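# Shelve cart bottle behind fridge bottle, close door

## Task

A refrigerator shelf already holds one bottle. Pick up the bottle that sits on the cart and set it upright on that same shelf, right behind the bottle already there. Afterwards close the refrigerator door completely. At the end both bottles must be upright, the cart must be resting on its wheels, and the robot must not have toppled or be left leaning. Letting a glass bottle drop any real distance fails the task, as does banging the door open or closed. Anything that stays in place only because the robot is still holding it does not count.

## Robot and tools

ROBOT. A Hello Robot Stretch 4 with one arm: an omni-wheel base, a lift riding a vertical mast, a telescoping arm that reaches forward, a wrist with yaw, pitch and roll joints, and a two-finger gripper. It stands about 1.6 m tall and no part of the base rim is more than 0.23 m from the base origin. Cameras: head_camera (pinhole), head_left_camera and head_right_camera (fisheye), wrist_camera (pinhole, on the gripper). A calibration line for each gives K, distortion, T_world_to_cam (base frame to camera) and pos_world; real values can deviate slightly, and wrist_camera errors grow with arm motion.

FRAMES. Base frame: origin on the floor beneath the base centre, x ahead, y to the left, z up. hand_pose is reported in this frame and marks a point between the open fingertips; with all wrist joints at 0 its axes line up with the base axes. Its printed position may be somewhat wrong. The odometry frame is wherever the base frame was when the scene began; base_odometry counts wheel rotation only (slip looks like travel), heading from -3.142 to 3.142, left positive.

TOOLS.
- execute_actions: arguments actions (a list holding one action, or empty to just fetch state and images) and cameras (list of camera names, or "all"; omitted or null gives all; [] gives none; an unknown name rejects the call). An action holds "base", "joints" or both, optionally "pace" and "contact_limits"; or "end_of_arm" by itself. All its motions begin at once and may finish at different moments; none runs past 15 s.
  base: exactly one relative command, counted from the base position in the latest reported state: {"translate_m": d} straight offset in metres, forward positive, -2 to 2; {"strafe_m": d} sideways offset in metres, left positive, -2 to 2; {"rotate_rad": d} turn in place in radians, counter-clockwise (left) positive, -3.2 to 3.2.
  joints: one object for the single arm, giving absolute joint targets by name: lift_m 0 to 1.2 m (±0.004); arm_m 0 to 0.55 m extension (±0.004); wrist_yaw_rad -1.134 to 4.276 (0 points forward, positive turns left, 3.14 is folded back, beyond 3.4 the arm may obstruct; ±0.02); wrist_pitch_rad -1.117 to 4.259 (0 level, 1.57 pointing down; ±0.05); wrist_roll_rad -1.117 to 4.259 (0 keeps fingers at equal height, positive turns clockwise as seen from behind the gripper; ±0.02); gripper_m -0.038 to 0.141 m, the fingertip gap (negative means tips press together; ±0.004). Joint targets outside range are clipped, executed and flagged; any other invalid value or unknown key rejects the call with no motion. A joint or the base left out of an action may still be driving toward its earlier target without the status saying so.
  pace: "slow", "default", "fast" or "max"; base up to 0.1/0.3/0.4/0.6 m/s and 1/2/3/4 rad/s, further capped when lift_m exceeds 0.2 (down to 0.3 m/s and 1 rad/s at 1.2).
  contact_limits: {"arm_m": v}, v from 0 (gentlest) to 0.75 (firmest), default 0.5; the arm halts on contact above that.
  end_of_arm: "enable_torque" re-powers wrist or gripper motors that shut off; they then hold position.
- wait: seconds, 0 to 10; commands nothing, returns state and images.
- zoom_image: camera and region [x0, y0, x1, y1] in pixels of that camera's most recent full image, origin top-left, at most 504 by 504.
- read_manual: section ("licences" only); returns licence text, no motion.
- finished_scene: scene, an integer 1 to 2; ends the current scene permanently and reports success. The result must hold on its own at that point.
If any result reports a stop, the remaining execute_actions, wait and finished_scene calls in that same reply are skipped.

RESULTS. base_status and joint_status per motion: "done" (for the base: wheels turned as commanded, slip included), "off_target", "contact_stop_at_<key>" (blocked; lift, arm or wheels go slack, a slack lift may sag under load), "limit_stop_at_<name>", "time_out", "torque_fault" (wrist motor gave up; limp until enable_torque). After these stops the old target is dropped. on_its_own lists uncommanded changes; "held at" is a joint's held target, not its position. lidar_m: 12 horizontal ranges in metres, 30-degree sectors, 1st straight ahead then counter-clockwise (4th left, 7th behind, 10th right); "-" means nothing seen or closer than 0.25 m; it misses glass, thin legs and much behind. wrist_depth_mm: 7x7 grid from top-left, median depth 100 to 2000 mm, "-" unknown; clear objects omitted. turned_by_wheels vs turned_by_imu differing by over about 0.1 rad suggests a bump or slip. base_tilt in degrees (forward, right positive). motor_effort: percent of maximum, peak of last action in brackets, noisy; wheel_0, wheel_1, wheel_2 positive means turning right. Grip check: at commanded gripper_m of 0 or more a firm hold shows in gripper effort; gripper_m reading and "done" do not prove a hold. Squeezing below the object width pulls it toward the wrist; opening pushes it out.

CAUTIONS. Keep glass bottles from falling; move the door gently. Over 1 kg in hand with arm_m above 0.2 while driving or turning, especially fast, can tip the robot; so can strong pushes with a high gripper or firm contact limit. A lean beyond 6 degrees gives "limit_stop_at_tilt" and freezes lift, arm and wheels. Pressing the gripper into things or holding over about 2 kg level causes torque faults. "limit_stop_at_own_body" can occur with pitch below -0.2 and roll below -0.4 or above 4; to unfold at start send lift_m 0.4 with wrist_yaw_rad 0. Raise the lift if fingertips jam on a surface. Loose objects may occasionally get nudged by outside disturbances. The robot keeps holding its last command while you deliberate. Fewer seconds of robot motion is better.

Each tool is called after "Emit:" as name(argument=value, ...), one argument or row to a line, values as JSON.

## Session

Emit:
execute_actions(
  actions=[],
)

Scene clock: 0.00 s.
base_odometry: x=+0.000 y=+0.000 heading=+0.000 (m, m, rad; odometry frame)
turned_by_wheels: +0.000 (rad since the last result)
turned_by_imu: +0.000 (rad since the last result)
base_tilt: forward=+0.2 right=+0.0 (deg)
lidar_m: 1.27 1.30 1.11 0.98 1.28 1.94 1.84 2.46 0.90 0.82 0.83 1.08
base_status: not commanded
joint_positions: lift_m=+0.157 arm_m=-0.002 wrist_yaw_rad=+3.213 wrist_pitch_rad=-0.014 wrist_roll_rad=-0.018 gripper_m=+0.057
joint_status: not commanded
motor_effort: lift_m=+20 arm_m=+0 wrist_yaw_rad=+1 wrist_pitch_rad=-5 wrist_roll_rad=+1 gripper_m=-2 wheel_0=+0 wheel_1=-1 wheel_2=+0 (%)
hand_pose: x=-0.1255 y=+0.0665 z=+0.3387 quat_wxyz=(-0.036, +0.007, -0.009, +0.999) (m; base frame)
wrist_depth_mm: - - 134 - 1983 - - / - 108 134 - 1983 - - / - 115 135 - - - - / 138 136 248 - - - - / 220 - - - - - - / 219 1138 200 1160 200 1182 1160 / 218 778 854 - 809 798 820
pictures: head_camera, head_left_camera, head_right_camera, wrist_camera
camera_calibration (this result's frames):
wrist_camera: T_world_to_cam=[[-0.0564018, 0.997623, 0.039595, -0.0965846], [0.00289117, 0.0398211, -0.999203, 0.386983], [-0.998404, -0.0562423, -0.00513027, 0.111753], [0, 0, 0, 1]] pos_world=[0.105008, 0.0872301, 0.391072]
Images, in order (width x height): head_camera 420x560, head_left_camera 420x672, head_right_camera 420x672, wrist_camera 616x392.

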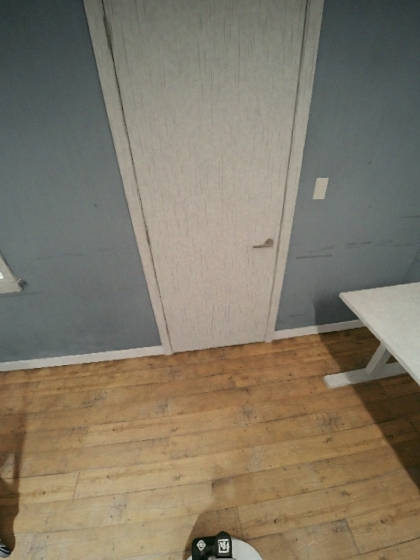

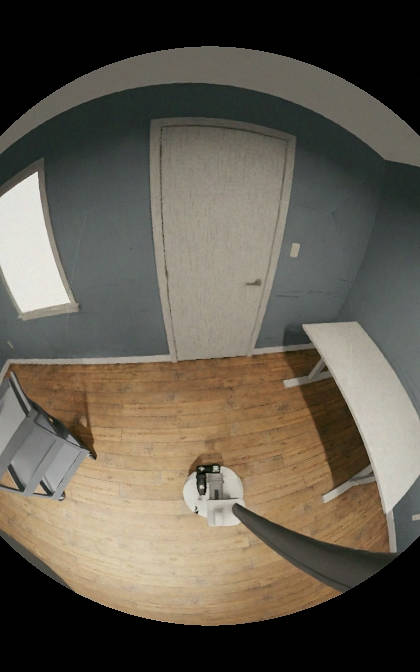

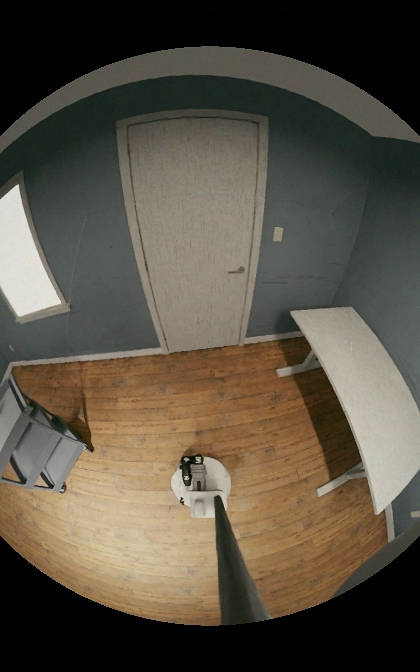

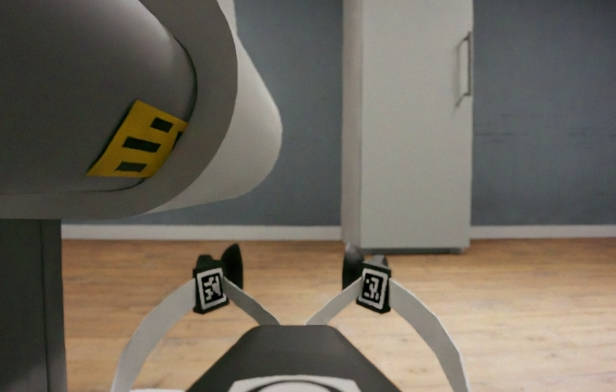

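Emit:
execute_actions(
  actions=[
    {"base":{"rotate_rad":1.3},"joints":{"lift_m":0.5}},
  ],
)

Emit:
execute_actions(
  actions=[
    {"base":{"rotate_rad":1.7}},
  ],
)

Scene clock: 6.00 s.
base_odometry: x=+0.000 y=+0.000 heading=+1.300 (m, m, rad; odometry frame)
turned_by_wheels: +1.300 (rad since the last result)
turned_by_imu: +1.288 (rad since the last result)
base_tilt: forward=+0.2 right=+0.0 (deg)
lidar_m: 0.97 1.05 3.02 1.83 2.39 2.07 0.83 0.82 0.91 1.30 1.29 1.45
base_status: done
joint_positions: lift_m=+0.500 arm_m=-0.002 wrist_yaw_rad=+3.213 wrist_pitch_rad=-0.013 wrist_roll_rad=-0.018 gripper_m=+0.057
joint_status: all done
motor_effort: lift_m=+23(23) arm_m=+0(0) wrist_yaw_rad=+1(0) wrist_pitch_rad=-6(6) wrist_roll_rad=+1(0) gripper_m=-2(2) wheel_0=-1(7) wheel_1=-2(6) wheel_2=-1(8) (%)
hand_pose: x=-0.1255 y=+0.0665 z=+0.6819 quat_wxyz=(-0.036, +0.007, -0.009, +0.999) (m; base frame)
wrist_depth_mm: - - 134 1921 - - - / - 108 134 1921 - - - / - 115 135 1921 - - - / 138 136 249 1983 - - - / 219 1661 1808 1921 - - - / 219 1708 200 1921 199 - - / 218 1499 1618 - 1499 1499 1537
pictures: head_camera, head_left_camera, head_right_camera, wrist_camera
camera_calibration (this result's frames):
wrist_camera: T_world_to_cam=[[-0.0564038, 0.997623, 0.039595, -0.110173], [0.0029306, 0.0398234, -0.999202, 0.729909], [-0.998404, -0.0562428, -0.00516982, 0.113544], [0, 0, 0, 1]] pos_world=[0.10501, 0.0872299, 0.734276]
Images, in order (width x height): head_camera 420x560, head_left_camera 420x672, head_right_camera 420x672, wrist_camera 616x392.

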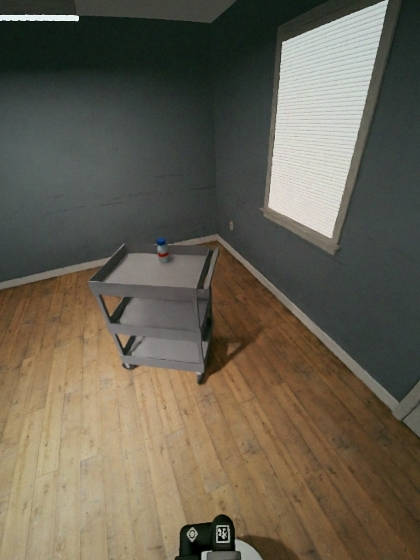

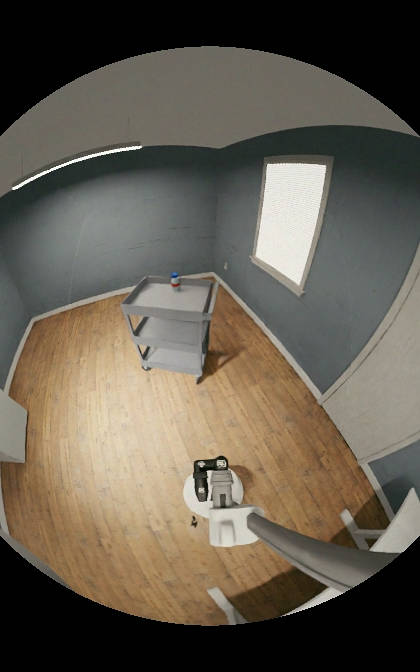

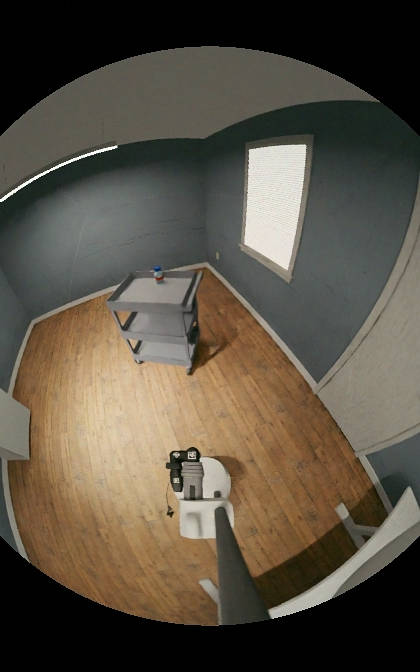

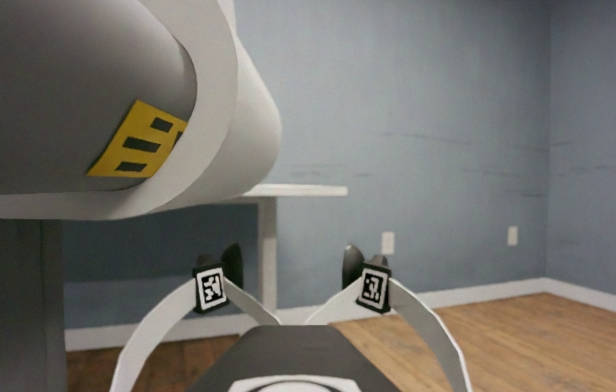

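Scene clock: 8.13 s.
base_odometry: x=+0.000 y=+0.000 heading=+2.999 (m, m, rad; odometry frame)
turned_by_wheels: +1.700 (rad since the last result)
turned_by_imu: +1.685 (rad since the last result)
base_tilt: forward=+0.2 right=-0.1 (deg)
lidar_m: 1.86 2.42 0.98 0.82 0.82 1.02 1.29 1.29 1.55 1.00 1.13 2.01
base_status: done
joint_positions: lift_m=+0.500 arm_m=-0.002 wrist_yaw_rad=+3.213 wrist_pitch_rad=-0.013 wrist_roll_rad=-0.018 gripper_m=+0.057
joint_status: not commanded
motor_effort: lift_m=+21(23) arm_m=+0(0) wrist_yaw_rad=+1(1) wrist_pitch_rad=-6(5) wrist_roll_rad=+0(0) gripper_m=-4(3) wheel_0=-2(6) wheel_1=-2(7) wheel_2=-1(7) (%)
hand_pose: x=-0.1255 y=+0.0665 z=+0.6820 quat_wxyz=(-0.036, +0.007, -0.009, +0.999) (m; base frame)
wrist_depth_mm: - - 134 1499 1576 1661 1756 / - 109 134 1464 1576 1708 1756 / - 115 135 1499 1618 1661 1808 / 138 136 248 1499 1618 1708 1708 / 219 1397 1430 1499 1618 1708 1808 / 219 1397 199 1499 199 1708 1756 / 218 1366 1430 - 1537 1499 1281
pictures: head_camera, head_left_camera, head_right_camera, wrist_camera
camera_calibration (this result's frames):
wrist_camera: T_world_to_cam=[[-0.0564052, 0.997623, 0.0395949, -0.110178], [0.00295437, 0.0398247, -0.999202, 0.730038], [-0.998404, -0.0562433, -0.00519366, 0.113568], [0, 0, 0, 1]] pos_world=[0.105015, 0.0872298, 0.734408]
Images, in order (width x height): head_camera 420x560, head_left_camera 420x672, head_right_camera 420x672, wrist_camera 616x392.

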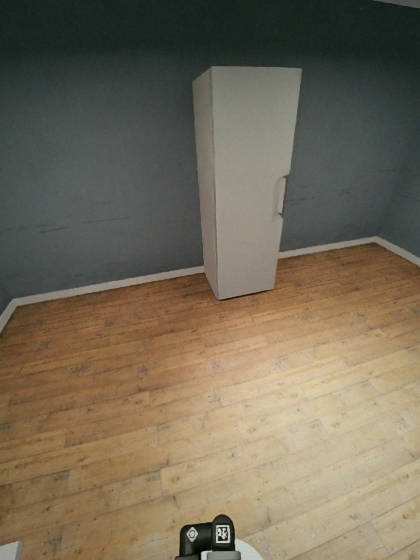

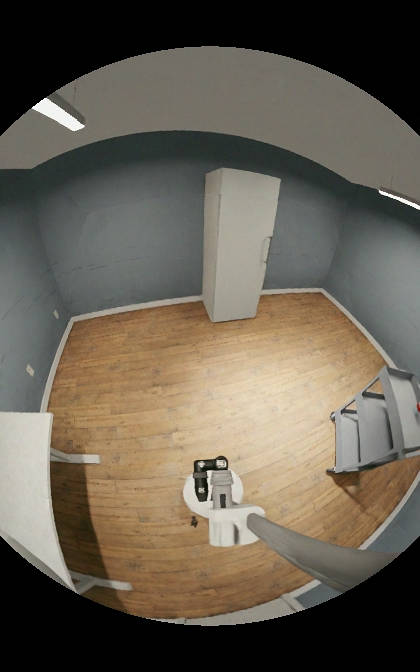

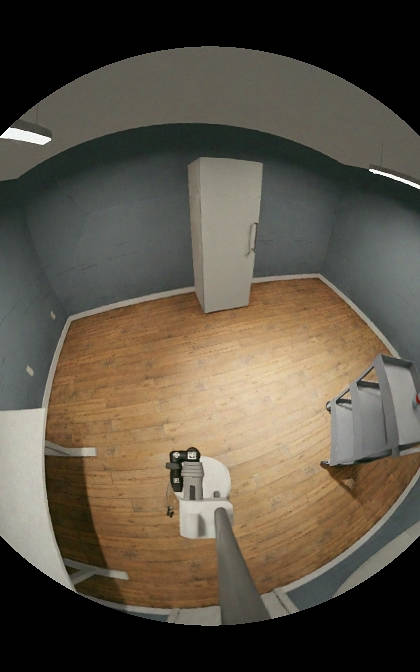

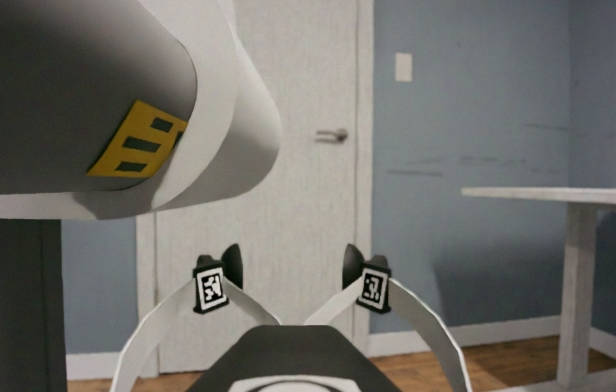

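Emit:
execute_actions(
  actions=[
    {"base":{"rotate_rad":0.15},"joints":{"wrist_yaw_rad":0,"gripper_m":0.1}},
  ],
  cameras=[],
)

Emit:
execute_actions(
  actions=[
    {"base":{"translate_m":1.1},"joints":{"lift_m":0.82}},
  ],
  cameras=[],
)

Emit:
execute_actions(
  actions=[
    {"base":{"strafe_m":-0.74}},
  ],
)

Scene clock: 27.80 s.
base_odometry: x=+0.000 y=+0.000 heading=-3.134 (m, m, rad; odometry frame)
turned_by_wheels: +0.150 (rad since the last result)
turned_by_imu: +0.147 (rad since the last result)
base_tilt: forward=+0.1 right=+0.1 (deg)
lidar_m: 1.86 2.46 0.89 0.82 0.85 1.09 1.29 1.29 1.06 0.99 1.30 1.89
base_status: done
joint_positions: lift_m=+0.500 arm_m=-0.002 wrist_yaw_rad=+0.001 wrist_pitch_rad=-0.013 wrist_roll_rad=-0.018 gripper_m=+0.100
joint_status: all done
motor_effort: lift_m=+21(21) arm_m=+0(0) wrist_yaw_rad=-1(2) wrist_pitch_rad=-5(6) wrist_roll_rad=+0(1) gripper_m=-2(1) wheel_0=-1(3) wheel_1=-2(5) wheel_2=-1(7) (%)
hand_pose: x=+0.4570 y=-0.0873 z=+0.6820 quat_wxyz=(+1.000, -0.009, -0.007, +0.000) (m; base frame)
wrist_depth_mm: - - - - 1661 - - / - - - - 1661 - - / - - - - 1708 - - / - - - - 1708 - - / - - - - 1661 - - / - 1921 1863 - 1708 1863 - / 1499 1499 1576 - 1618 1537 1537
pictures: none
No camera images: the call's "cameras" was empty. Leave "cameras" out to get every camera's image.

Scene clock: 32.93 s.
base_odometry: x=-1.100 y=-0.008 heading=-3.134 (m, m, rad; odometry frame)
turned_by_wheels: +0.000 (rad since the last result)
turned_by_imu: -0.004 (rad since the last result)
base_tilt: forward=+0.2 right=+0.0 (deg)
lidar_m: 1.13 1.33 1.72 1.73 1.13 1.28 2.39 1.55 1.43 2.99 1.10 0.79
base_status: done
joint_positions: lift_m=+0.820 arm_m=-0.002 wrist_yaw_rad=+0.000 wrist_pitch_rad=-0.013 wrist_roll_rad=-0.018 gripper_m=+0.100
joint_status: all done
motor_effort: lift_m=+22(21) arm_m=+0(0) wrist_yaw_rad=+0(1) wrist_pitch_rad=-5(5) wrist_roll_rad=-1(1) gripper_m=-1(2) wheel_0=+0(2) wheel_1=+0(6) wheel_2=+1(8) (%)
hand_pose: x=+0.4570 y=-0.0874 z=+1.0020 quat_wxyz=(+1.000, -0.009, -0.007, +0.000) (m; base frame)
wrist_depth_mm: 1025 1060 1078 1138 788 525 535 / 1025 1078 1098 1138 798 535 544 / 1042 1078 1118 1138 788 535 544 / 1060 1078 1118 1160 788 539 549 / 1060 1098 1118 1160 668 544 554 / 1060 1060 1118 1160 609 539 559 / 1060 1078 1118 - 715 544 559
pictures: none
No camera images: the call's "cameras" was empty. Leave "cameras" out to get every camera's image.

Scene clock: 36.73 s.
base_odometry: x=-1.106 y=+0.732 heading=-3.134 (m, m, rad; odometry frame)
turned_by_wheels: +0.000 (rad since the last result)
turned_by_imu: -0.003 (rad since the last result)
base_tilt: forward=+0.2 right=+0.0 (deg)
lidar_m: 0.72 0.78 1.80 2.45 1.77 2.26 1.24 0.90 2.42 2.24 2.21 1.47
base_status: done
joint_positions: lift_m=+0.820 arm_m=-0.002 wrist_yaw_rad=+0.000 wrist_pitch_rad=-0.013 wrist_roll_rad=-0.018 gripper_m=+0.100
joint_status: not commanded
motor_effort: lift_m=+22(22) arm_m=+0(0) wrist_yaw_rad=+0(1) wrist_pitch_rad=-6(5) wrist_roll_rad=-1(1) gripper_m=+0(0) wheel_0=+0(8) wheel_1=+1(7) wheel_2=+0(1) (%)
hand_pose: x=+0.4570 y=-0.0874 z=+1.0020 quat_wxyz=(+1.000, -0.009, -0.007, +0.000) (m; base frame)
wrist_depth_mm: 504 521 544 559 1229 1281 1308 / 512 525 539 559 1229 1308 1336 / 512 525 549 559 1255 1281 1336 / 512 535 549 564 1255 1308 1336 / 517 530 554 569 1255 1308 1366 / 521 530 549 564 1255 1336 1366 / 525 539 554 - 1308 1336 1397
pictures: head_camera, head_left_camera, head_right_camera, wrist_camera
camera_calibration (this result's frames):
wrist_camera: T_world_to_cam=[[-0.0151528, -0.999101, 0.0395954, -0.129799], [-0.0057921, -0.0395115, -0.999202, 1.05122], [0.999868, -0.01537, -0.00518818, -0.221503], [0, 0, 0, 1]] pos_world=[0.225596, -0.0915511, 1.05437]
Images, in order (width x height): head_camera 420x560, head_left_camera 420x672, head_right_camera 420x672, wrist_camera 616x392.

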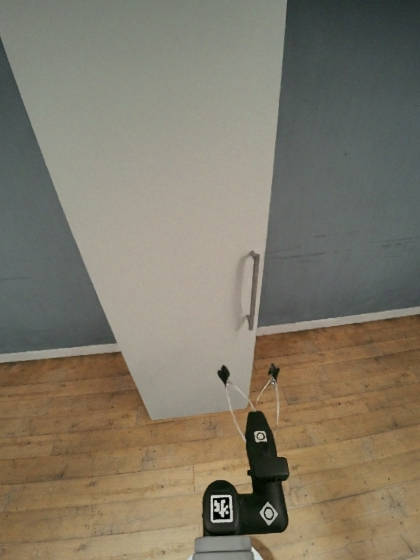

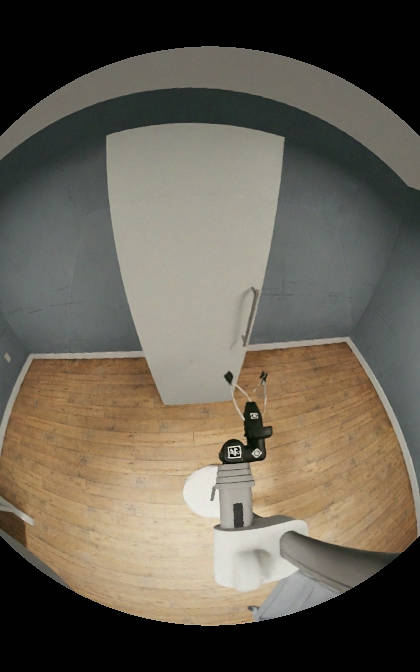

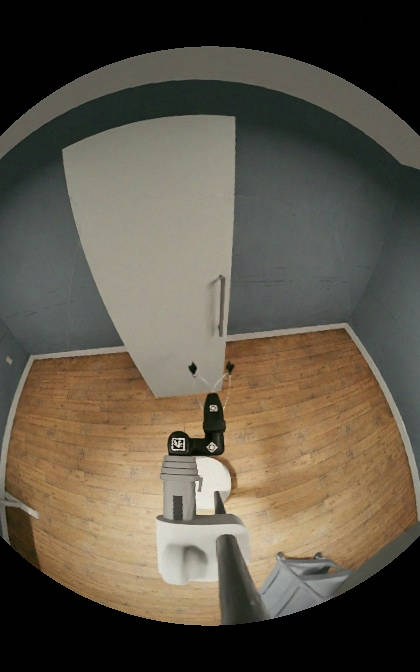

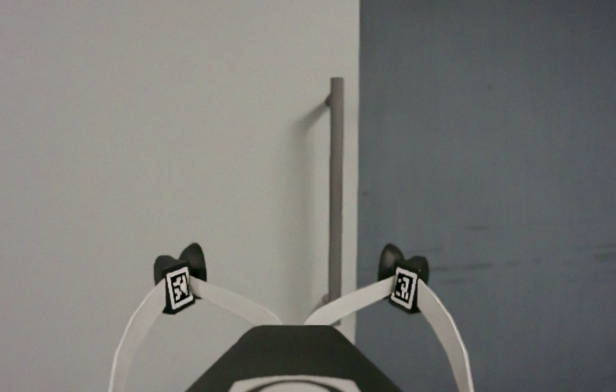

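Emit:
execute_actions(
  actions=[
    {"base":{"rotate_rad":0.13}},
  ],
  cameras=[],
)

Emit:
execute_actions(
  actions=[
    {"base":{"strafe_m":-0.143},"joints":{"arm_m":0.15}},
  ],
  cameras=["wrist_camera","head_camera"],
)

Scene clock: 46.93 s.
base_odometry: x=-1.106 y=+0.732 heading=-3.004 (m, m, rad; odometry frame)
turned_by_wheels: +0.130 (rad since the last result)
turned_by_imu: +0.128 (rad since the last result)
base_tilt: forward=+0.1 right=+0.0 (deg)
lidar_m: 0.72 0.80 2.04 1.92 1.82 2.38 1.04 0.90 2.33 2.24 1.94 0.73
base_status: done
joint_positions: lift_m=+0.820 arm_m=-0.002 wrist_yaw_rad=+0.000 wrist_pitch_rad=-0.013 wrist_roll_rad=-0.018 gripper_m=+0.100
joint_status: not commanded
motor_effort: lift_m=+22(22) arm_m=+0(0) wrist_yaw_rad=+1(0) wrist_pitch_rad=-5(5) wrist_roll_rad=+0(1) gripper_m=-1(1) wheel_0=-1(3) wheel_1=+1(6) wheel_2=-2(5) (%)
hand_pose: x=+0.4570 y=-0.0874 z=+1.0020 quat_wxyz=(+1.000, -0.009, -0.007, +0.000) (m; base frame)
wrist_depth_mm: 535 539 539 539 539 1182 1182 / 539 544 544 544 544 1182 1205 / 544 544 544 549 549 1205 1205 / 544 549 549 549 549 1205 1205 / 549 549 549 554 554 1205 1205 / 554 554 554 554 492 1229 1205 / 559 554 559 - 559 1229 1229
pictures: none
No camera images: the call's "cameras" was empty. Leave "cameras" out to get every camera's image.

Scene clock: 48.63 s.
base_odometry: x=-1.125 y=+0.873 heading=-3.004 (m, m, rad; odometry frame)
turned_by_wheels: +0.000 (rad since the last result)
turned_by_imu: -0.001 (rad since the last result)
base_tilt: forward=+0.2 right=+0.0 (deg)
lidar_m: 0.67 0.79 2.04 1.94 1.90 2.41 0.91 0.84 2.17 2.09 1.90 1.43
base_status: done
joint_positions: lift_m=+0.820 arm_m=+0.148 wrist_yaw_rad=+0.000 wrist_pitch_rad=-0.014 wrist_roll_rad=-0.018 gripper_m=+0.100
joint_status: all done
motor_effort: lift_m=+22(22) arm_m=+8(12) wrist_yaw_rad=+0(1) wrist_pitch_rad=-5(5) wrist_roll_rad=+0(1) gripper_m=-1(1) wheel_0=+1(7) wheel_1=+0(6) wheel_2=+0(1) (%)
hand_pose: x=+0.6078 y=-0.0874 z=+1.0020 quat_wxyz=(+1.000, -0.009, -0.007, +0.000) (m; base frame)
wrist_depth_mm: 382 382 384 384 1025 1008 1025 / 384 384 387 387 1025 1008 1025 / 389 387 389 389 1025 1025 1042 / 389 389 392 389 1042 1042 1042 / 392 392 392 394 1042 1042 1060 / 394 394 397 334 1060 1042 1060 / 397 397 397 - 1042 1060 1060
pictures: head_camera, wrist_camera
camera_calibration (this result's frames):
wrist_camera: T_world_to_cam=[[-0.0152692, -0.999099, 0.0395943, -0.127475], [-0.00573528, -0.0395108, -0.999203, 1.05207], [0.999867, -0.0154841, -0.00512682, -0.372361], [0, 0, 0, 1]] pos_world=[0.376399, -0.0915576, 1.05437]
Images, in order (width x height): head_camera 420x560, wrist_camera 616x392.

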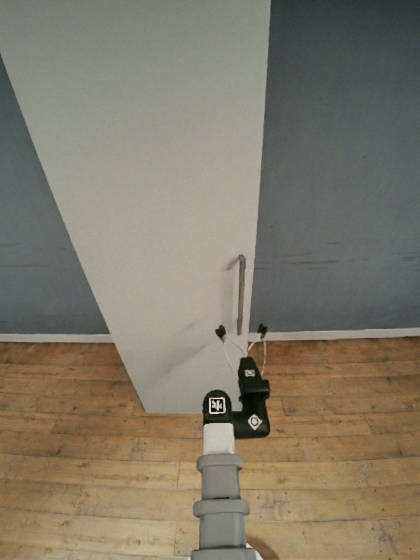

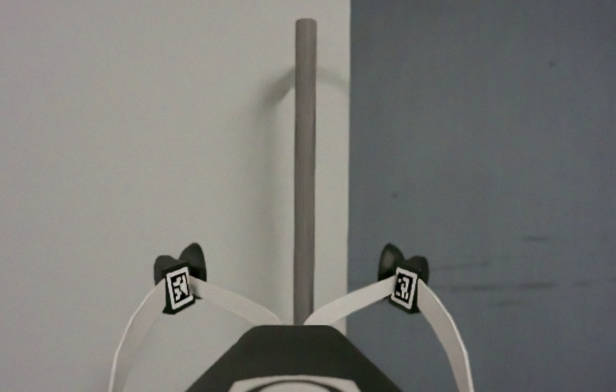

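Emit:
execute_actions(
  actions=[
    {"joints":{"arm_m":0.245,"wrist_yaw_rad":-0.04}},
  ],
  cameras=["wrist_camera"],
)

Emit:
execute_actions(
  actions=[
    {"joints":{"gripper_m":-0.02}},
  ],
  cameras=["wrist_camera"],
)

Emit:
execute_actions(
  actions=[
    {"base":{"translate_m":-0.08},"pace":"slow"},
  ],
  cameras=["wrist_camera","head_camera"],
)

Scene clock: 56.93 s.
base_odometry: x=-1.125 y=+0.873 heading=-3.004 (m, m, rad; odometry frame)
turned_by_wheels: +0.000 (rad since the last result)
turned_by_imu: -0.001 (rad since the last result)
base_tilt: forward=+0.2 right=+0.1 (deg)
lidar_m: 0.68 0.79 2.06 1.91 1.93 2.43 0.89 0.85 2.15 2.11 1.91 1.41
base_status: not commanded
joint_positions: lift_m=+0.820 arm_m=+0.243 wrist_yaw_rad=-0.040 wrist_pitch_rad=-0.014 wrist_roll_rad=-0.018 gripper_m=+0.100
joint_status: all done
motor_effort: lift_m=+22(22) arm_m=+9(10) wrist_yaw_rad=+0(8) wrist_pitch_rad=-5(5) wrist_roll_rad=-3(2) gripper_m=+0(1) wheel_0=+1(1) wheel_1=+0(0) wheel_2=+0(0) (%)
hand_pose: x=+0.6991 y=-0.0989 z=+1.0020 quat_wxyz=(+1.000, -0.009, -0.007, -0.020) (m; base frame)
wrist_depth_mm: 283 286 290 293 931 931 946 / 285 289 291 294 931 960 976 / 287 290 293 297 946 960 960 / 289 291 294 298 946 960 976 / 290 293 297 300 960 960 976 / 293 294 298 237 960 976 991 / 294 297 300 - 976 976 991
pictures: wrist_camera
camera_calibration (this result's frames):
wrist_camera: T_world_to_cam=[[-0.0551673, -0.997692, 0.0395943, -0.109494], [-0.0073018, -0.0392506, -0.999203, 1.05327], [0.99845, -0.0554124, -0.0051196, -0.466765], [0, 0, 0, 1]] pos_world=[0.467692, -0.0937643, 1.05437]
Images, in order (width x height): wrist_camera 616x392.

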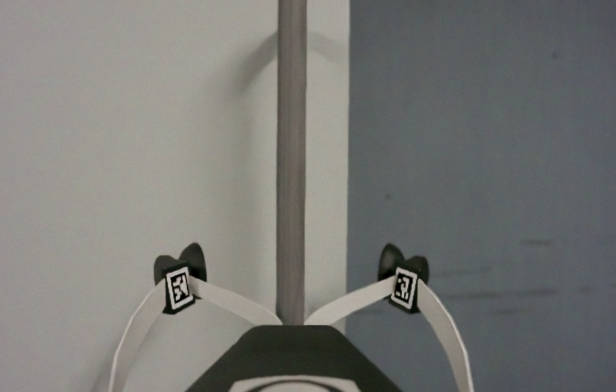

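Scene clock: 58.87 s.
base_odometry: x=-1.125 y=+0.873 heading=-3.004 (m, m, rad; odometry frame)
turned_by_wheels: +0.000 (rad since the last result)
turned_by_imu: -0.001 (rad since the last result)
base_tilt: forward=+0.2 right=-0.1 (deg)
lidar_m: 0.70 0.80 2.05 1.91 1.94 2.41 0.91 0.88 2.17 2.09 1.93 1.43
base_status: not commanded
joint_positions: lift_m=+0.820 arm_m=+0.244 wrist_yaw_rad=-0.042 wrist_pitch_rad=-0.014 wrist_roll_rad=-0.018 gripper_m=-0.020
joint_status: all done
motor_effort: lift_m=+22(22) arm_m=+8(9) wrist_yaw_rad=+7(9) wrist_pitch_rad=-5(5) wrist_roll_rad=+0(1) gripper_m=-9(12) wheel_0=+2(3) wheel_1=+0(0) wheel_2=-4(4) (%)
hand_pose: x=+0.6990 y=-0.0996 z=+1.0020 quat_wxyz=(+1.000, -0.009, -0.007, -0.021) (m; base frame)
wrist_depth_mm: 283 289 290 293 931 946 960 / 286 289 291 296 946 946 960 / 287 290 294 297 946 960 960 / 289 293 296 298 960 960 976 / 291 294 297 236 960 976 976 / 293 296 186 206 186 976 991 / 296 297 300 - 976 991 991
pictures: wrist_camera
camera_calibration (this result's frames):
wrist_camera: T_world_to_cam=[[-0.0576993, -0.997549, 0.0395945, -0.108437], [-0.00740761, -0.0392317, -0.999203, 1.05331], [0.998307, -0.0579466, -0.00512581, -0.466841], [0, 0, 0, 1]] pos_world=[0.467596, -0.0938995, 1.05437]
Images, in order (width x height): wrist_camera 616x392.

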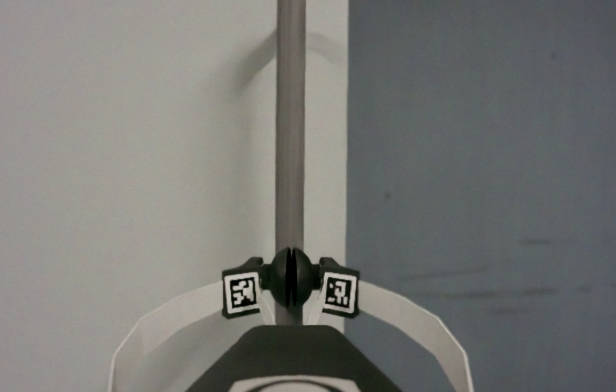

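Scene clock: 60.93 s.
base_odometry: x=-1.046 y=+0.884 heading=-3.004 (m, m, rad; odometry frame)
turned_by_wheels: +0.000 (rad since the last result)
turned_by_imu: +0.000 (rad since the last result)
base_tilt: forward=+0.2 right=+0.0 (deg)
lidar_m: 0.80 0.88 2.14 1.87 1.92 2.31 0.85 0.77 2.18 2.09 2.03 1.49
base_status: done
joint_positions: lift_m=+0.820 arm_m=+0.244 wrist_yaw_rad=-0.040 wrist_pitch_rad=-0.013 wrist_roll_rad=-0.018 gripper_m=-0.020
joint_status: not commanded
motor_effort: lift_m=+22(22) arm_m=+8(9) wrist_yaw_rad=+3(8) wrist_pitch_rad=-5(5) wrist_roll_rad=+2(1) gripper_m=-12(10) wheel_0=-1(4) wheel_1=-2(4) wheel_2=+1(6) (%)
hand_pose: x=+0.6992 y=-0.0990 z=+1.0020 quat_wxyz=(+1.000, -0.009, -0.007, -0.020) (m; base frame)
wrist_depth_mm: 359 366 368 370 1008 1025 1042 / 364 366 373 375 1025 1025 1042 / 366 368 373 377 1025 1042 1060 / 368 373 375 379 1042 1042 1060 / 370 373 377 319 1025 1060 1060 / 370 377 187 204 183 1060 1078 / 375 377 379 - 1060 1078 1098
pictures: head_camera, wrist_camera
camera_calibration (this result's frames):
wrist_camera: T_world_to_cam=[[-0.0556886, -0.997663, 0.0395954, -0.109271], [-0.00739339, -0.0392438, -0.999202, 1.05331], [0.998421, -0.055937, -0.00519067, -0.466824], [0, 0, 0, 1]] pos_world=[0.467789, -0.0937925, 1.05437]
Images, in order (width x height): head_camera 420x560, wrist_camera 616x392.

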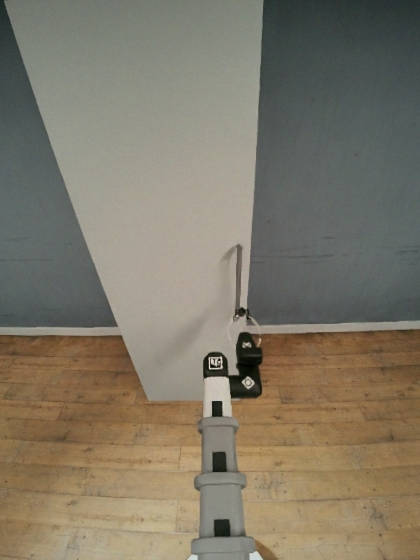

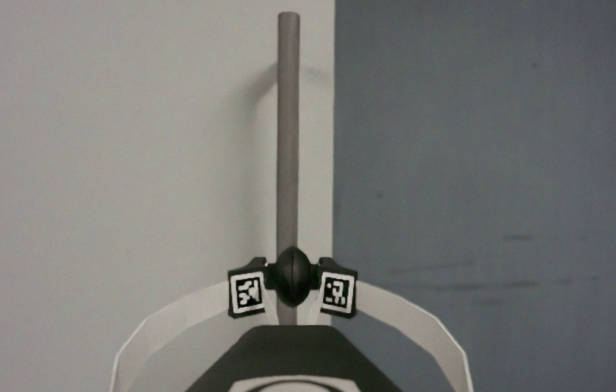

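Emit:
execute_actions(
  actions=[
    {"joints":{"gripper_m":0.07}},
  ],
  cameras=[],
)

Emit:
execute_actions(
  actions=[
    {"joints":{"arm_m":0.36}},
  ],
  cameras=["wrist_camera"],
)

Emit:
execute_actions(
  actions=[
    {"joints":{"gripper_m":-0.03}},
  ],
  cameras=["wrist_camera"],
)

Emit:
execute_actions(
  actions=[
    {"base":{"translate_m":-0.08},"pace":"slow"},
  ],
  cameras=["wrist_camera","head_camera"],
)

Scene clock: 70.90 s.
base_odometry: x=-1.046 y=+0.884 heading=-3.004 (m, m, rad; odometry frame)
turned_by_wheels: +0.000 (rad since the last result)
turned_by_imu: -0.001 (rad since the last result)
base_tilt: forward=+0.2 right=+0.0 (deg)
lidar_m: 0.77 0.86 2.16 1.90 1.97 2.32 0.81 0.79 2.17 2.10 2.03 1.49
base_status: not commanded
joint_positions: lift_m=+0.820 arm_m=+0.244 wrist_yaw_rad=-0.040 wrist_pitch_rad=-0.013 wrist_roll_rad=-0.018 gripper_m=+0.070
joint_status: all done
motor_effort: lift_m=+22(22) arm_m=+9(8) wrist_yaw_rad=+2(2) wrist_pitch_rad=-6(5) wrist_roll_rad=-1(1) gripper_m=+0(8) wheel_0=-1(1) wheel_1=-2(3) wheel_2=+1(1) (%)
hand_pose: x=+0.6992 y=-0.0990 z=+1.0020 quat_wxyz=(+1.000, -0.009, -0.007, -0.020) (m; base frame)
wrist_depth_mm: 359 366 368 370 1025 1025 1042 / 364 366 370 375 1025 1025 1060 / 366 368 373 377 1025 1042 1042 / 366 370 375 379 1042 1042 1060 / 368 373 377 382 1042 1060 1078 / 373 375 379 322 203 1078 1078 / 375 377 379 - 1060 1078 1098
pictures: none
No camera images: the call's "cameras" was empty. Leave "cameras" out to get every camera's image.

Scene clock: 72.27 s.
base_odometry: x=-1.046 y=+0.884 heading=-3.004 (m, m, rad; odometry frame)
turned_by_wheels: +0.000 (rad since the last result)
turned_by_imu: +0.000 (rad since the last result)
base_tilt: forward=+0.2 right=+0.0 (deg)
lidar_m: 0.80 0.87 2.16 1.92 1.93 2.35 0.80 0.78 2.17 2.09 2.03 1.51
base_status: not commanded
joint_positions: lift_m=+0.820 arm_m=+0.358 wrist_yaw_rad=-0.040 wrist_pitch_rad=-0.014 wrist_roll_rad=-0.018 gripper_m=+0.070
joint_status: all done
motor_effort: lift_m=+22(22) arm_m=+9(9) wrist_yaw_rad=+0(2) wrist_pitch_rad=-5(5) wrist_roll_rad=+1(2) gripper_m=-2(1) wheel_0=-1(1) wheel_1=-2(3) wheel_2=+1(1) (%)
hand_pose: x=+0.8141 y=-0.0989 z=+1.0020 quat_wxyz=(+1.000, -0.009, -0.007, -0.020) (m; base frame)
wrist_depth_mm: 250 253 256 257 904 904 917 / 252 254 257 259 891 904 931 / 253 256 259 260 904 917 931 / 254 258 260 262 917 931 946 / 256 258 262 264 917 931 946 / 258 260 263 202 203 931 946 / 259 262 265 - 931 946 946
pictures: wrist_camera
camera_calibration (this result's frames):
wrist_camera: T_world_to_cam=[[-0.0552129, -0.997689, 0.0395943, -0.103126], [-0.00730407, -0.0392501, -0.999203, 1.05411], [0.998448, -0.055458, -0.00512008, -0.581582], [0, 0, 0, 1]] pos_world=[0.582685, -0.0937668, 1.05437]
Images, in order (width x height): wrist_camera 616x392.

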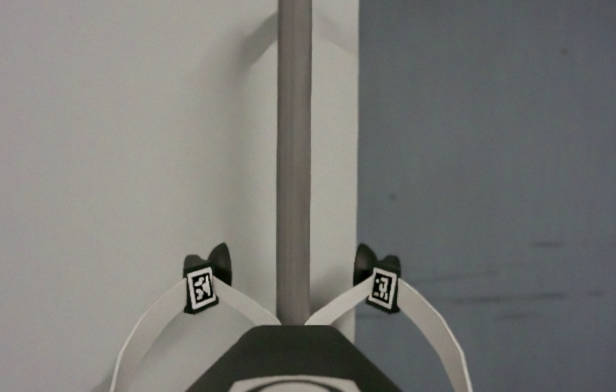

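Scene clock: 73.97 s.
base_odometry: x=-1.046 y=+0.884 heading=-3.004 (m, m, rad; odometry frame)
turned_by_wheels: +0.000 (rad since the last result)
turned_by_imu: +0.000 (rad since the last result)
base_tilt: forward=+0.3 right=+0.0 (deg)
lidar_m: 0.75 0.88 2.17 1.90 1.96 2.32 0.84 0.78 2.18 2.10 2.03 1.48
base_status: not commanded
joint_positions: lift_m=+0.820 arm_m=+0.360 wrist_yaw_rad=-0.034 wrist_pitch_rad=-0.013 wrist_roll_rad=-0.018 gripper_m=-0.029
joint_status: all done
on_its_own: wrist_yaw_rad is at rest, and its effort (-16) is outside its rest range (-13 to +13)
motor_effort: lift_m=+22(22) arm_m=+2(9) wrist_yaw_rad=-16(15) wrist_pitch_rad=-6(6) wrist_roll_rad=+1(0) gripper_m=-21(24) wheel_0=-3(2) wheel_1=-2(2) wheel_2=+5(5) (%)
hand_pose: x=+0.8157 y=-0.0973 z=+1.0020 quat_wxyz=(+1.000, -0.009, -0.007, -0.017) (m; base frame)
wrist_depth_mm: 249 250 253 254 904 904 917 / 250 252 254 256 891 904 917 / 252 253 256 257 904 931 917 / 253 255 258 258 917 917 931 / 254 257 259 201 917 931 931 / 256 257 186 200 184 931 946 / 257 259 262 - 931 946 946
pictures: wrist_camera
camera_calibration (this result's frames):
wrist_camera: T_world_to_cam=[[-0.0495699, -0.997985, 0.0395968, -0.10606], [-0.00725647, -0.0392846, -0.999202, 1.05409], [0.998744, -0.0498177, -0.00529452, -0.582665], [0, 0, 0, 1]] pos_world=[0.584324, -0.0934642, 1.05436]
Images, in order (width x height): wrist_camera 616x392.

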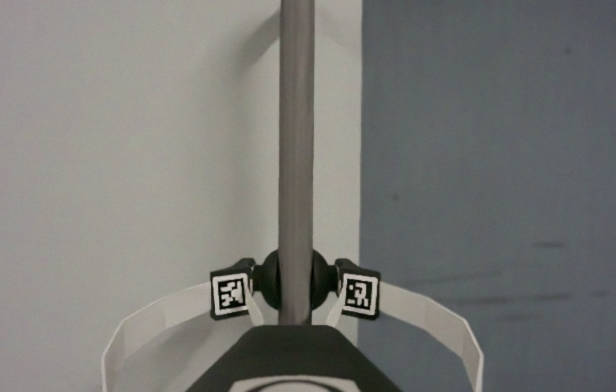

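Scene clock: 76.03 s.
base_odometry: x=-0.967 y=+0.895 heading=-3.004 (m, m, rad; odometry frame)
turned_by_wheels: +0.000 (rad since the last result)
turned_by_imu: +0.000 (rad since the last result)
base_tilt: forward=+0.2 right=-0.1 (deg)
lidar_m: 0.86 0.97 2.28 1.87 1.96 2.25 0.79 0.71 2.17 2.10 2.12 1.60
base_status: done
joint_positions: lift_m=+0.820 arm_m=+0.360 wrist_yaw_rad=-0.040 wrist_pitch_rad=-0.014 wrist_roll_rad=-0.018 gripper_m=-0.030
joint_status: not commanded
motor_effort: lift_m=+22(22) arm_m=+2(3) wrist_yaw_rad=+2(18) wrist_pitch_rad=-5(6) wrist_roll_rad=+0(1) gripper_m=-15(23) wheel_0=-1(10) wheel_1=-2(7) wheel_2=+2(12) (%)
hand_pose: x=+0.8153 y=-0.0990 z=+1.0020 quat_wxyz=(+1.000, -0.009, -0.007, -0.020) (m; base frame)
wrist_depth_mm: 325 329 332 336 976 991 991 / 327 332 336 338 991 991 1008 / 329 332 338 340 991 1008 1025 / 332 336 340 342 991 1008 1025 / 332 338 342 281 1008 1025 1025 / 336 340 185 201 183 1025 1025 / 338 342 345 - 1008 1042 1042
pictures: head_camera, wrist_camera
camera_calibration (this result's frames):
wrist_camera: T_world_to_cam=[[-0.0556618, -0.997664, 0.0395943, -0.102819], [-0.00732016, -0.039247, -0.999203, 1.05413], [0.998423, -0.0559072, -0.0051185, -0.582807], [0, 0, 0, 1]] pos_world=[0.583881, -0.0937908, 1.05437]
Images, in order (width x height): head_camera 420x560, wrist_camera 616x392.

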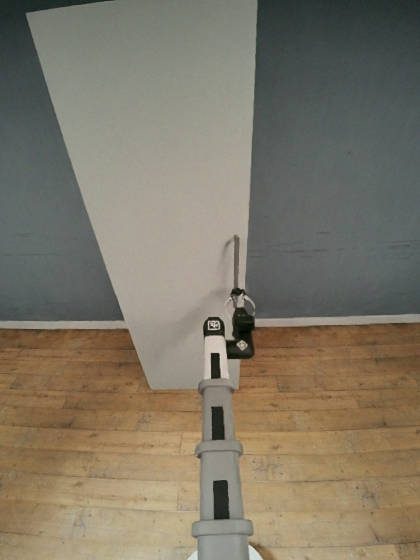

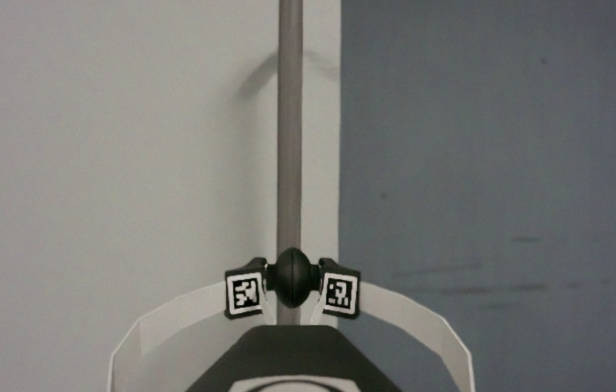

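Emit:
execute_actions(
  actions=[
    {"joints":{"gripper_m":0.07}},
  ],
  cameras=[],
)

Emit:
execute_actions(
  actions=[
    {"joints":{"arm_m":0.475},"contact_limits":{"arm_m":0.2}},
  ],
  cameras=["wrist_camera"],
)

Emit:
execute_actions(
  actions=[
    {"joints":{"gripper_m":-0.03}},
  ],
  cameras=["wrist_camera"],
)

Scene clock: 82.70 s.
base_odometry: x=-0.967 y=+0.895 heading=-3.004 (m, m, rad; odometry frame)
turned_by_wheels: +0.000 (rad since the last result)
turned_by_imu: -0.001 (rad since the last result)
base_tilt: forward=+0.2 right=+0.0 (deg)
lidar_m: 0.89 0.97 2.28 1.87 1.92 2.24 0.76 0.68 2.16 2.09 2.12 1.58
base_status: not commanded
joint_positions: lift_m=+0.820 arm_m=+0.360 wrist_yaw_rad=-0.040 wrist_pitch_rad=-0.014 wrist_roll_rad=-0.018 gripper_m=+0.070
joint_status: all done
motor_effort: lift_m=+22(22) arm_m=+2(2) wrist_yaw_rad=+2(1) wrist_pitch_rad=-6(5) wrist_roll_rad=-1(1) gripper_m=-3(12) wheel_0=-1(1) wheel_1=-2(2) wheel_2=+2(2) (%)
hand_pose: x=+0.8153 y=-0.0990 z=+1.0020 quat_wxyz=(+1.000, -0.009, -0.007, -0.020) (m; base frame)
wrist_depth_mm: 325 330 332 336 976 991 991 / 327 330 334 338 991 991 1008 / 329 334 336 340 991 1008 1025 / 332 336 338 343 1008 1008 1025 / 334 338 340 345 991 1008 1025 / 336 340 343 283 202 1008 1042 / 338 342 345 - 1025 1025 1042
pictures: none
No camera images: the call's "cameras" was empty. Leave "cameras" out to get every camera's image.

Scene clock: 83.97 s.
base_odometry: x=-0.966 y=+0.895 heading=-3.004 (m, m, rad; odometry frame)
turned_by_wheels: +0.000 (rad since the last result)
turned_by_imu: +0.000 (rad since the last result)
base_tilt: forward=+0.1 right=+0.0 (deg)
lidar_m: 0.86 0.96 2.28 1.89 1.94 2.26 0.77 0.70 2.18 2.08 2.12 1.60
base_status: not commanded
joint_positions: lift_m=+0.820 arm_m=+0.466 wrist_yaw_rad=-0.045 wrist_pitch_rad=-0.014 wrist_roll_rad=-0.018 gripper_m=+0.070
joint_status: arm_m contact_stop (moved +0.106 of +0.115)
on_its_own: arm_m is slack since a contact_stop (your +0.475 is given up); wrist_yaw_rad is at rest, and its effort (+15) is outside its rest range (-13 to +13)
motor_effort: lift_m=+22(22) arm_m=+0(16) wrist_yaw_rad=+15(15) wrist_pitch_rad=-5(5) wrist_roll_rad=+0(2) gripper_m=-2(2) wheel_0=+4(4) wheel_1=+2(2) wheel_2=-9(9) (%)
contact_limits: arm_m 0.2
hand_pose: x=+0.9213 y=-0.1003 z=+1.0021 quat_wxyz=(+1.000, -0.009, -0.007, -0.022) (m; base frame)
wrist_depth_mm: 225 228 230 232 878 891 891 / 226 229 232 234 878 878 904 / 228 230 233 235 878 891 904 / 229 232 235 236 891 904 904 / 230 234 236 238 891 917 917 / 232 186 237 176 205 917 917 / 233 236 239 - 917 917 931
pictures: wrist_camera
camera_calibration (this result's frames):
wrist_camera: T_world_to_cam=[[-0.0601086, -0.997406, 0.0395924, -0.094058], [-0.00732517, -0.0392223, -0.999204, 1.05491], [0.998165, -0.0603508, -0.00494857, -0.689115], [0, 0, 0, 1]] pos_world=[0.689924, -0.0940267, 1.05438]
Images, in order (width x height): wrist_camera 616x392.

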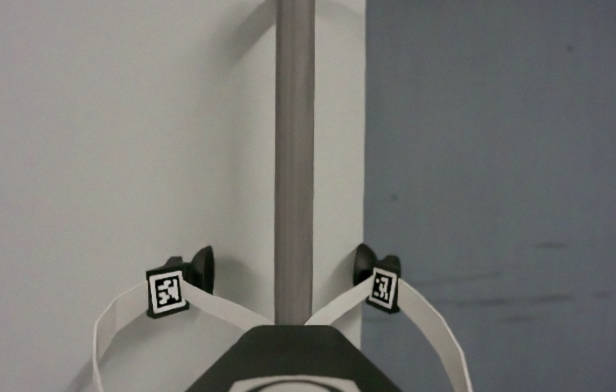

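not run: a stop came earlier in this reply.

Left tip touches the door, bar is at 0.176. Back off slightly and close.

Emit:
execute_actions(
  actions=[
    {"joints":{"arm_m":0.458,"gripper_m":-0.03}},
  ],
  cameras=["wrist_camera"],
)

Emit:
execute_actions(
  actions=[
    {"base":{"translate_m":-0.08},"pace":"slow"},
  ],
  cameras=["wrist_camera","head_camera"],
)

Scene clock: 90.20 s.
base_odometry: x=-0.967 y=+0.895 heading=-3.004 (m, m, rad; odometry frame)
turned_by_wheels: +0.000 (rad since the last result)
turned_by_imu: -0.001 (rad since the last result)
base_tilt: forward=+0.3 right=+0.1 (deg)
lidar_m: 0.87 0.95 2.28 1.88 1.93 2.25 0.77 0.69 2.14 2.09 2.12 1.57
base_status: not commanded
joint_positions: lift_m=+0.820 arm_m=+0.459 wrist_yaw_rad=-0.040 wrist_pitch_rad=-0.014 wrist_roll_rad=-0.018 gripper_m=-0.030
joint_status: all done
motor_effort: lift_m=+22(22) arm_m=-4(5) wrist_yaw_rad=+1(16) wrist_pitch_rad=-5(6) wrist_roll_rad=-1(1) gripper_m=-14(24) wheel_0=-1(5) wheel_1=+0(2) wheel_2=+1(9) (%)
hand_pose: x=+0.9143 y=-0.0989 z=+1.0021 quat_wxyz=(+1.000, -0.009, -0.007, -0.020) (m; base frame)
wrist_depth_mm: 230 233 236 237 878 878 904 / 232 235 237 238 878 904 904 / 234 236 239 240 891 891 904 / 235 238 240 241 904 917 904 / 236 239 242 195 904 917 931 / 238 240 185 182 183 917 917 / 239 241 244 - 917 931 917
pictures: wrist_camera
camera_calibration (this result's frames):
wrist_camera: T_world_to_cam=[[-0.0551792, -0.997691, 0.039592, -0.0976079], [-0.0071497, -0.0392566, -0.999204, 1.05474], [0.998451, -0.0554183, -0.00496705, -0.681859], [0, 0, 0, 1]] pos_world=[0.682958, -0.0937643, 1.05438]
Images, in order (width x height): wrist_camera 616x392.

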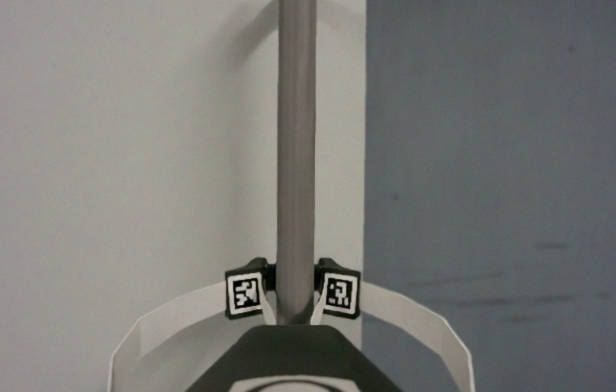

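Scene clock: 92.43 s.
base_odometry: x=-0.939 y=+0.899 heading=-2.984 (m, m, rad; odometry frame)
turned_by_wheels: +0.020 (rad since the last result)
turned_by_imu: -0.006 (rad since the last result)
base_tilt: forward=+0.1 right=+0.0 (deg)
lidar_m: 0.90 0.97 2.32 1.88 1.92 2.22 0.76 0.69 2.19 2.11 2.19 1.60
base_status: translate_m contact_stop (by the wheels' count: -0.028 of -0.080)
joint_positions: lift_m=+0.820 arm_m=+0.458 wrist_yaw_rad=-0.039 wrist_pitch_rad=-0.013 wrist_roll_rad=-0.018 gripper_m=-0.030
joint_status: not commanded
on_its_own: the wheels are slack since a contact_stop
motor_effort: lift_m=+22(22) arm_m=-3(7) wrist_yaw_rad=-2(99) wrist_pitch_rad=-6(24) wrist_roll_rad=-2(1) gripper_m=-16(28) wheel_0=+0(12) wheel_1=+0(4) wheel_2=+0(35) (%)
hand_pose: x=+0.9142 y=-0.0986 z=+1.0020 quat_wxyz=(+1.000, -0.009, -0.006, -0.020) (m; base frame)
wrist_depth_mm: 237 238 239 239 917 917 931 / 239 240 240 241 917 917 931 / 241 241 243 243 917 931 931 / 242 243 244 244 931 931 946 / 245 245 246 195 917 931 946 / 246 246 186 185 184 931 960 / 247 247 249 - 946 960 960
pictures: head_camera, wrist_camera
camera_calibration (this result's frames):
wrist_camera: T_world_to_cam=[[-0.0543182, -0.997738, 0.0395984, -0.0981691], [-0.00749317, -0.0392485, -0.999201, 1.05497], [0.998496, -0.0545716, -0.00534432, -0.681283], [0, 0, 0, 1]] pos_world=[0.682831, -0.0937198, 1.05437]
Images, in order (width x height): head_camera 420x560, wrist_camera 616x392.

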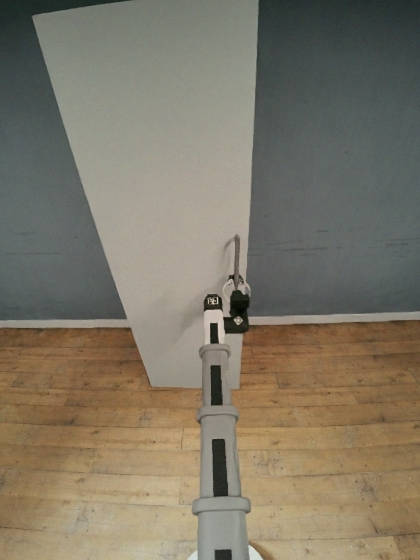

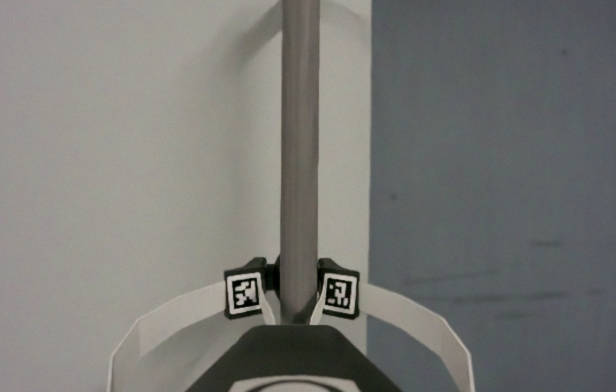

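Emit:
execute_actions(
  actions=[
    {"base":{"translate_m":-0.08},"pace":"slow"},
  ],
  cameras=["head_camera","head_right_camera"],
)

Scene clock: 98.77 s.
base_odometry: x=-0.860 y=+0.912 heading=-2.982 (m, m, rad; odometry frame)
turned_by_wheels: +0.002 (rad since the last result)
turned_by_imu: +0.002 (rad since the last result)
base_tilt: forward=+0.2 right=-0.1 (deg)
lidar_m: 0.86 1.03 2.46 1.84 1.91 2.13 0.71 0.62 2.20 2.10 2.22 1.66
base_status: done
joint_positions: lift_m=+0.820 arm_m=+0.458 wrist_yaw_rad=-0.029 wrist_pitch_rad=-0.013 wrist_roll_rad=-0.018 gripper_m=-0.030
joint_status: not commanded
on_its_own: wrist_yaw_rad is at rest, and its effort (-30) is outside its rest range (-13 to +13)
motor_effort: lift_m=+22(22) arm_m=-3(2) wrist_yaw_rad=-30(30) wrist_pitch_rad=-6(6) wrist_roll_rad=+0(1) gripper_m=-13(16) wheel_0=+10(9) wheel_1=+4(5) wheel_2=+12(12) (%)
hand_pose: x=+0.9152 y=-0.0958 z=+1.0020 quat_wxyz=(+1.000, -0.009, -0.007, -0.015) (m; base frame)
wrist_depth_mm: 266 256 245 234 976 991 991 / 268 257 247 236 991 991 1008 / 268 258 248 237 991 1008 1008 / 272 260 250 238 991 1008 1008 / 272 262 251 238 1008 1025 1008 / 276 262 182 183 238 1008 1025 / 277 262 257 - 1008 1025 1042
pictures: head_camera, head_right_camera
Images, in order (width x height): head_camera 420x560, head_right_camera 420x672.

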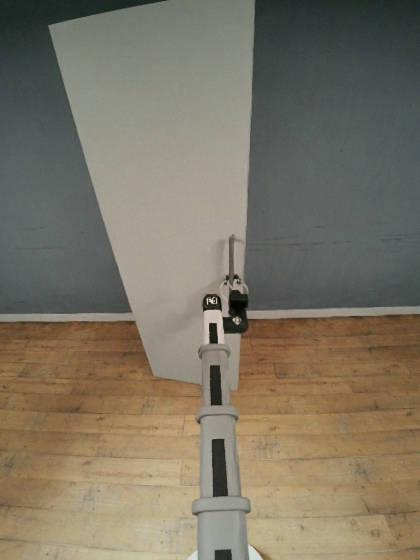

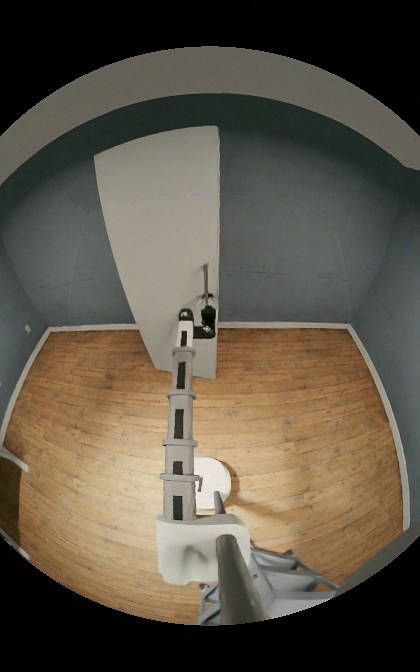

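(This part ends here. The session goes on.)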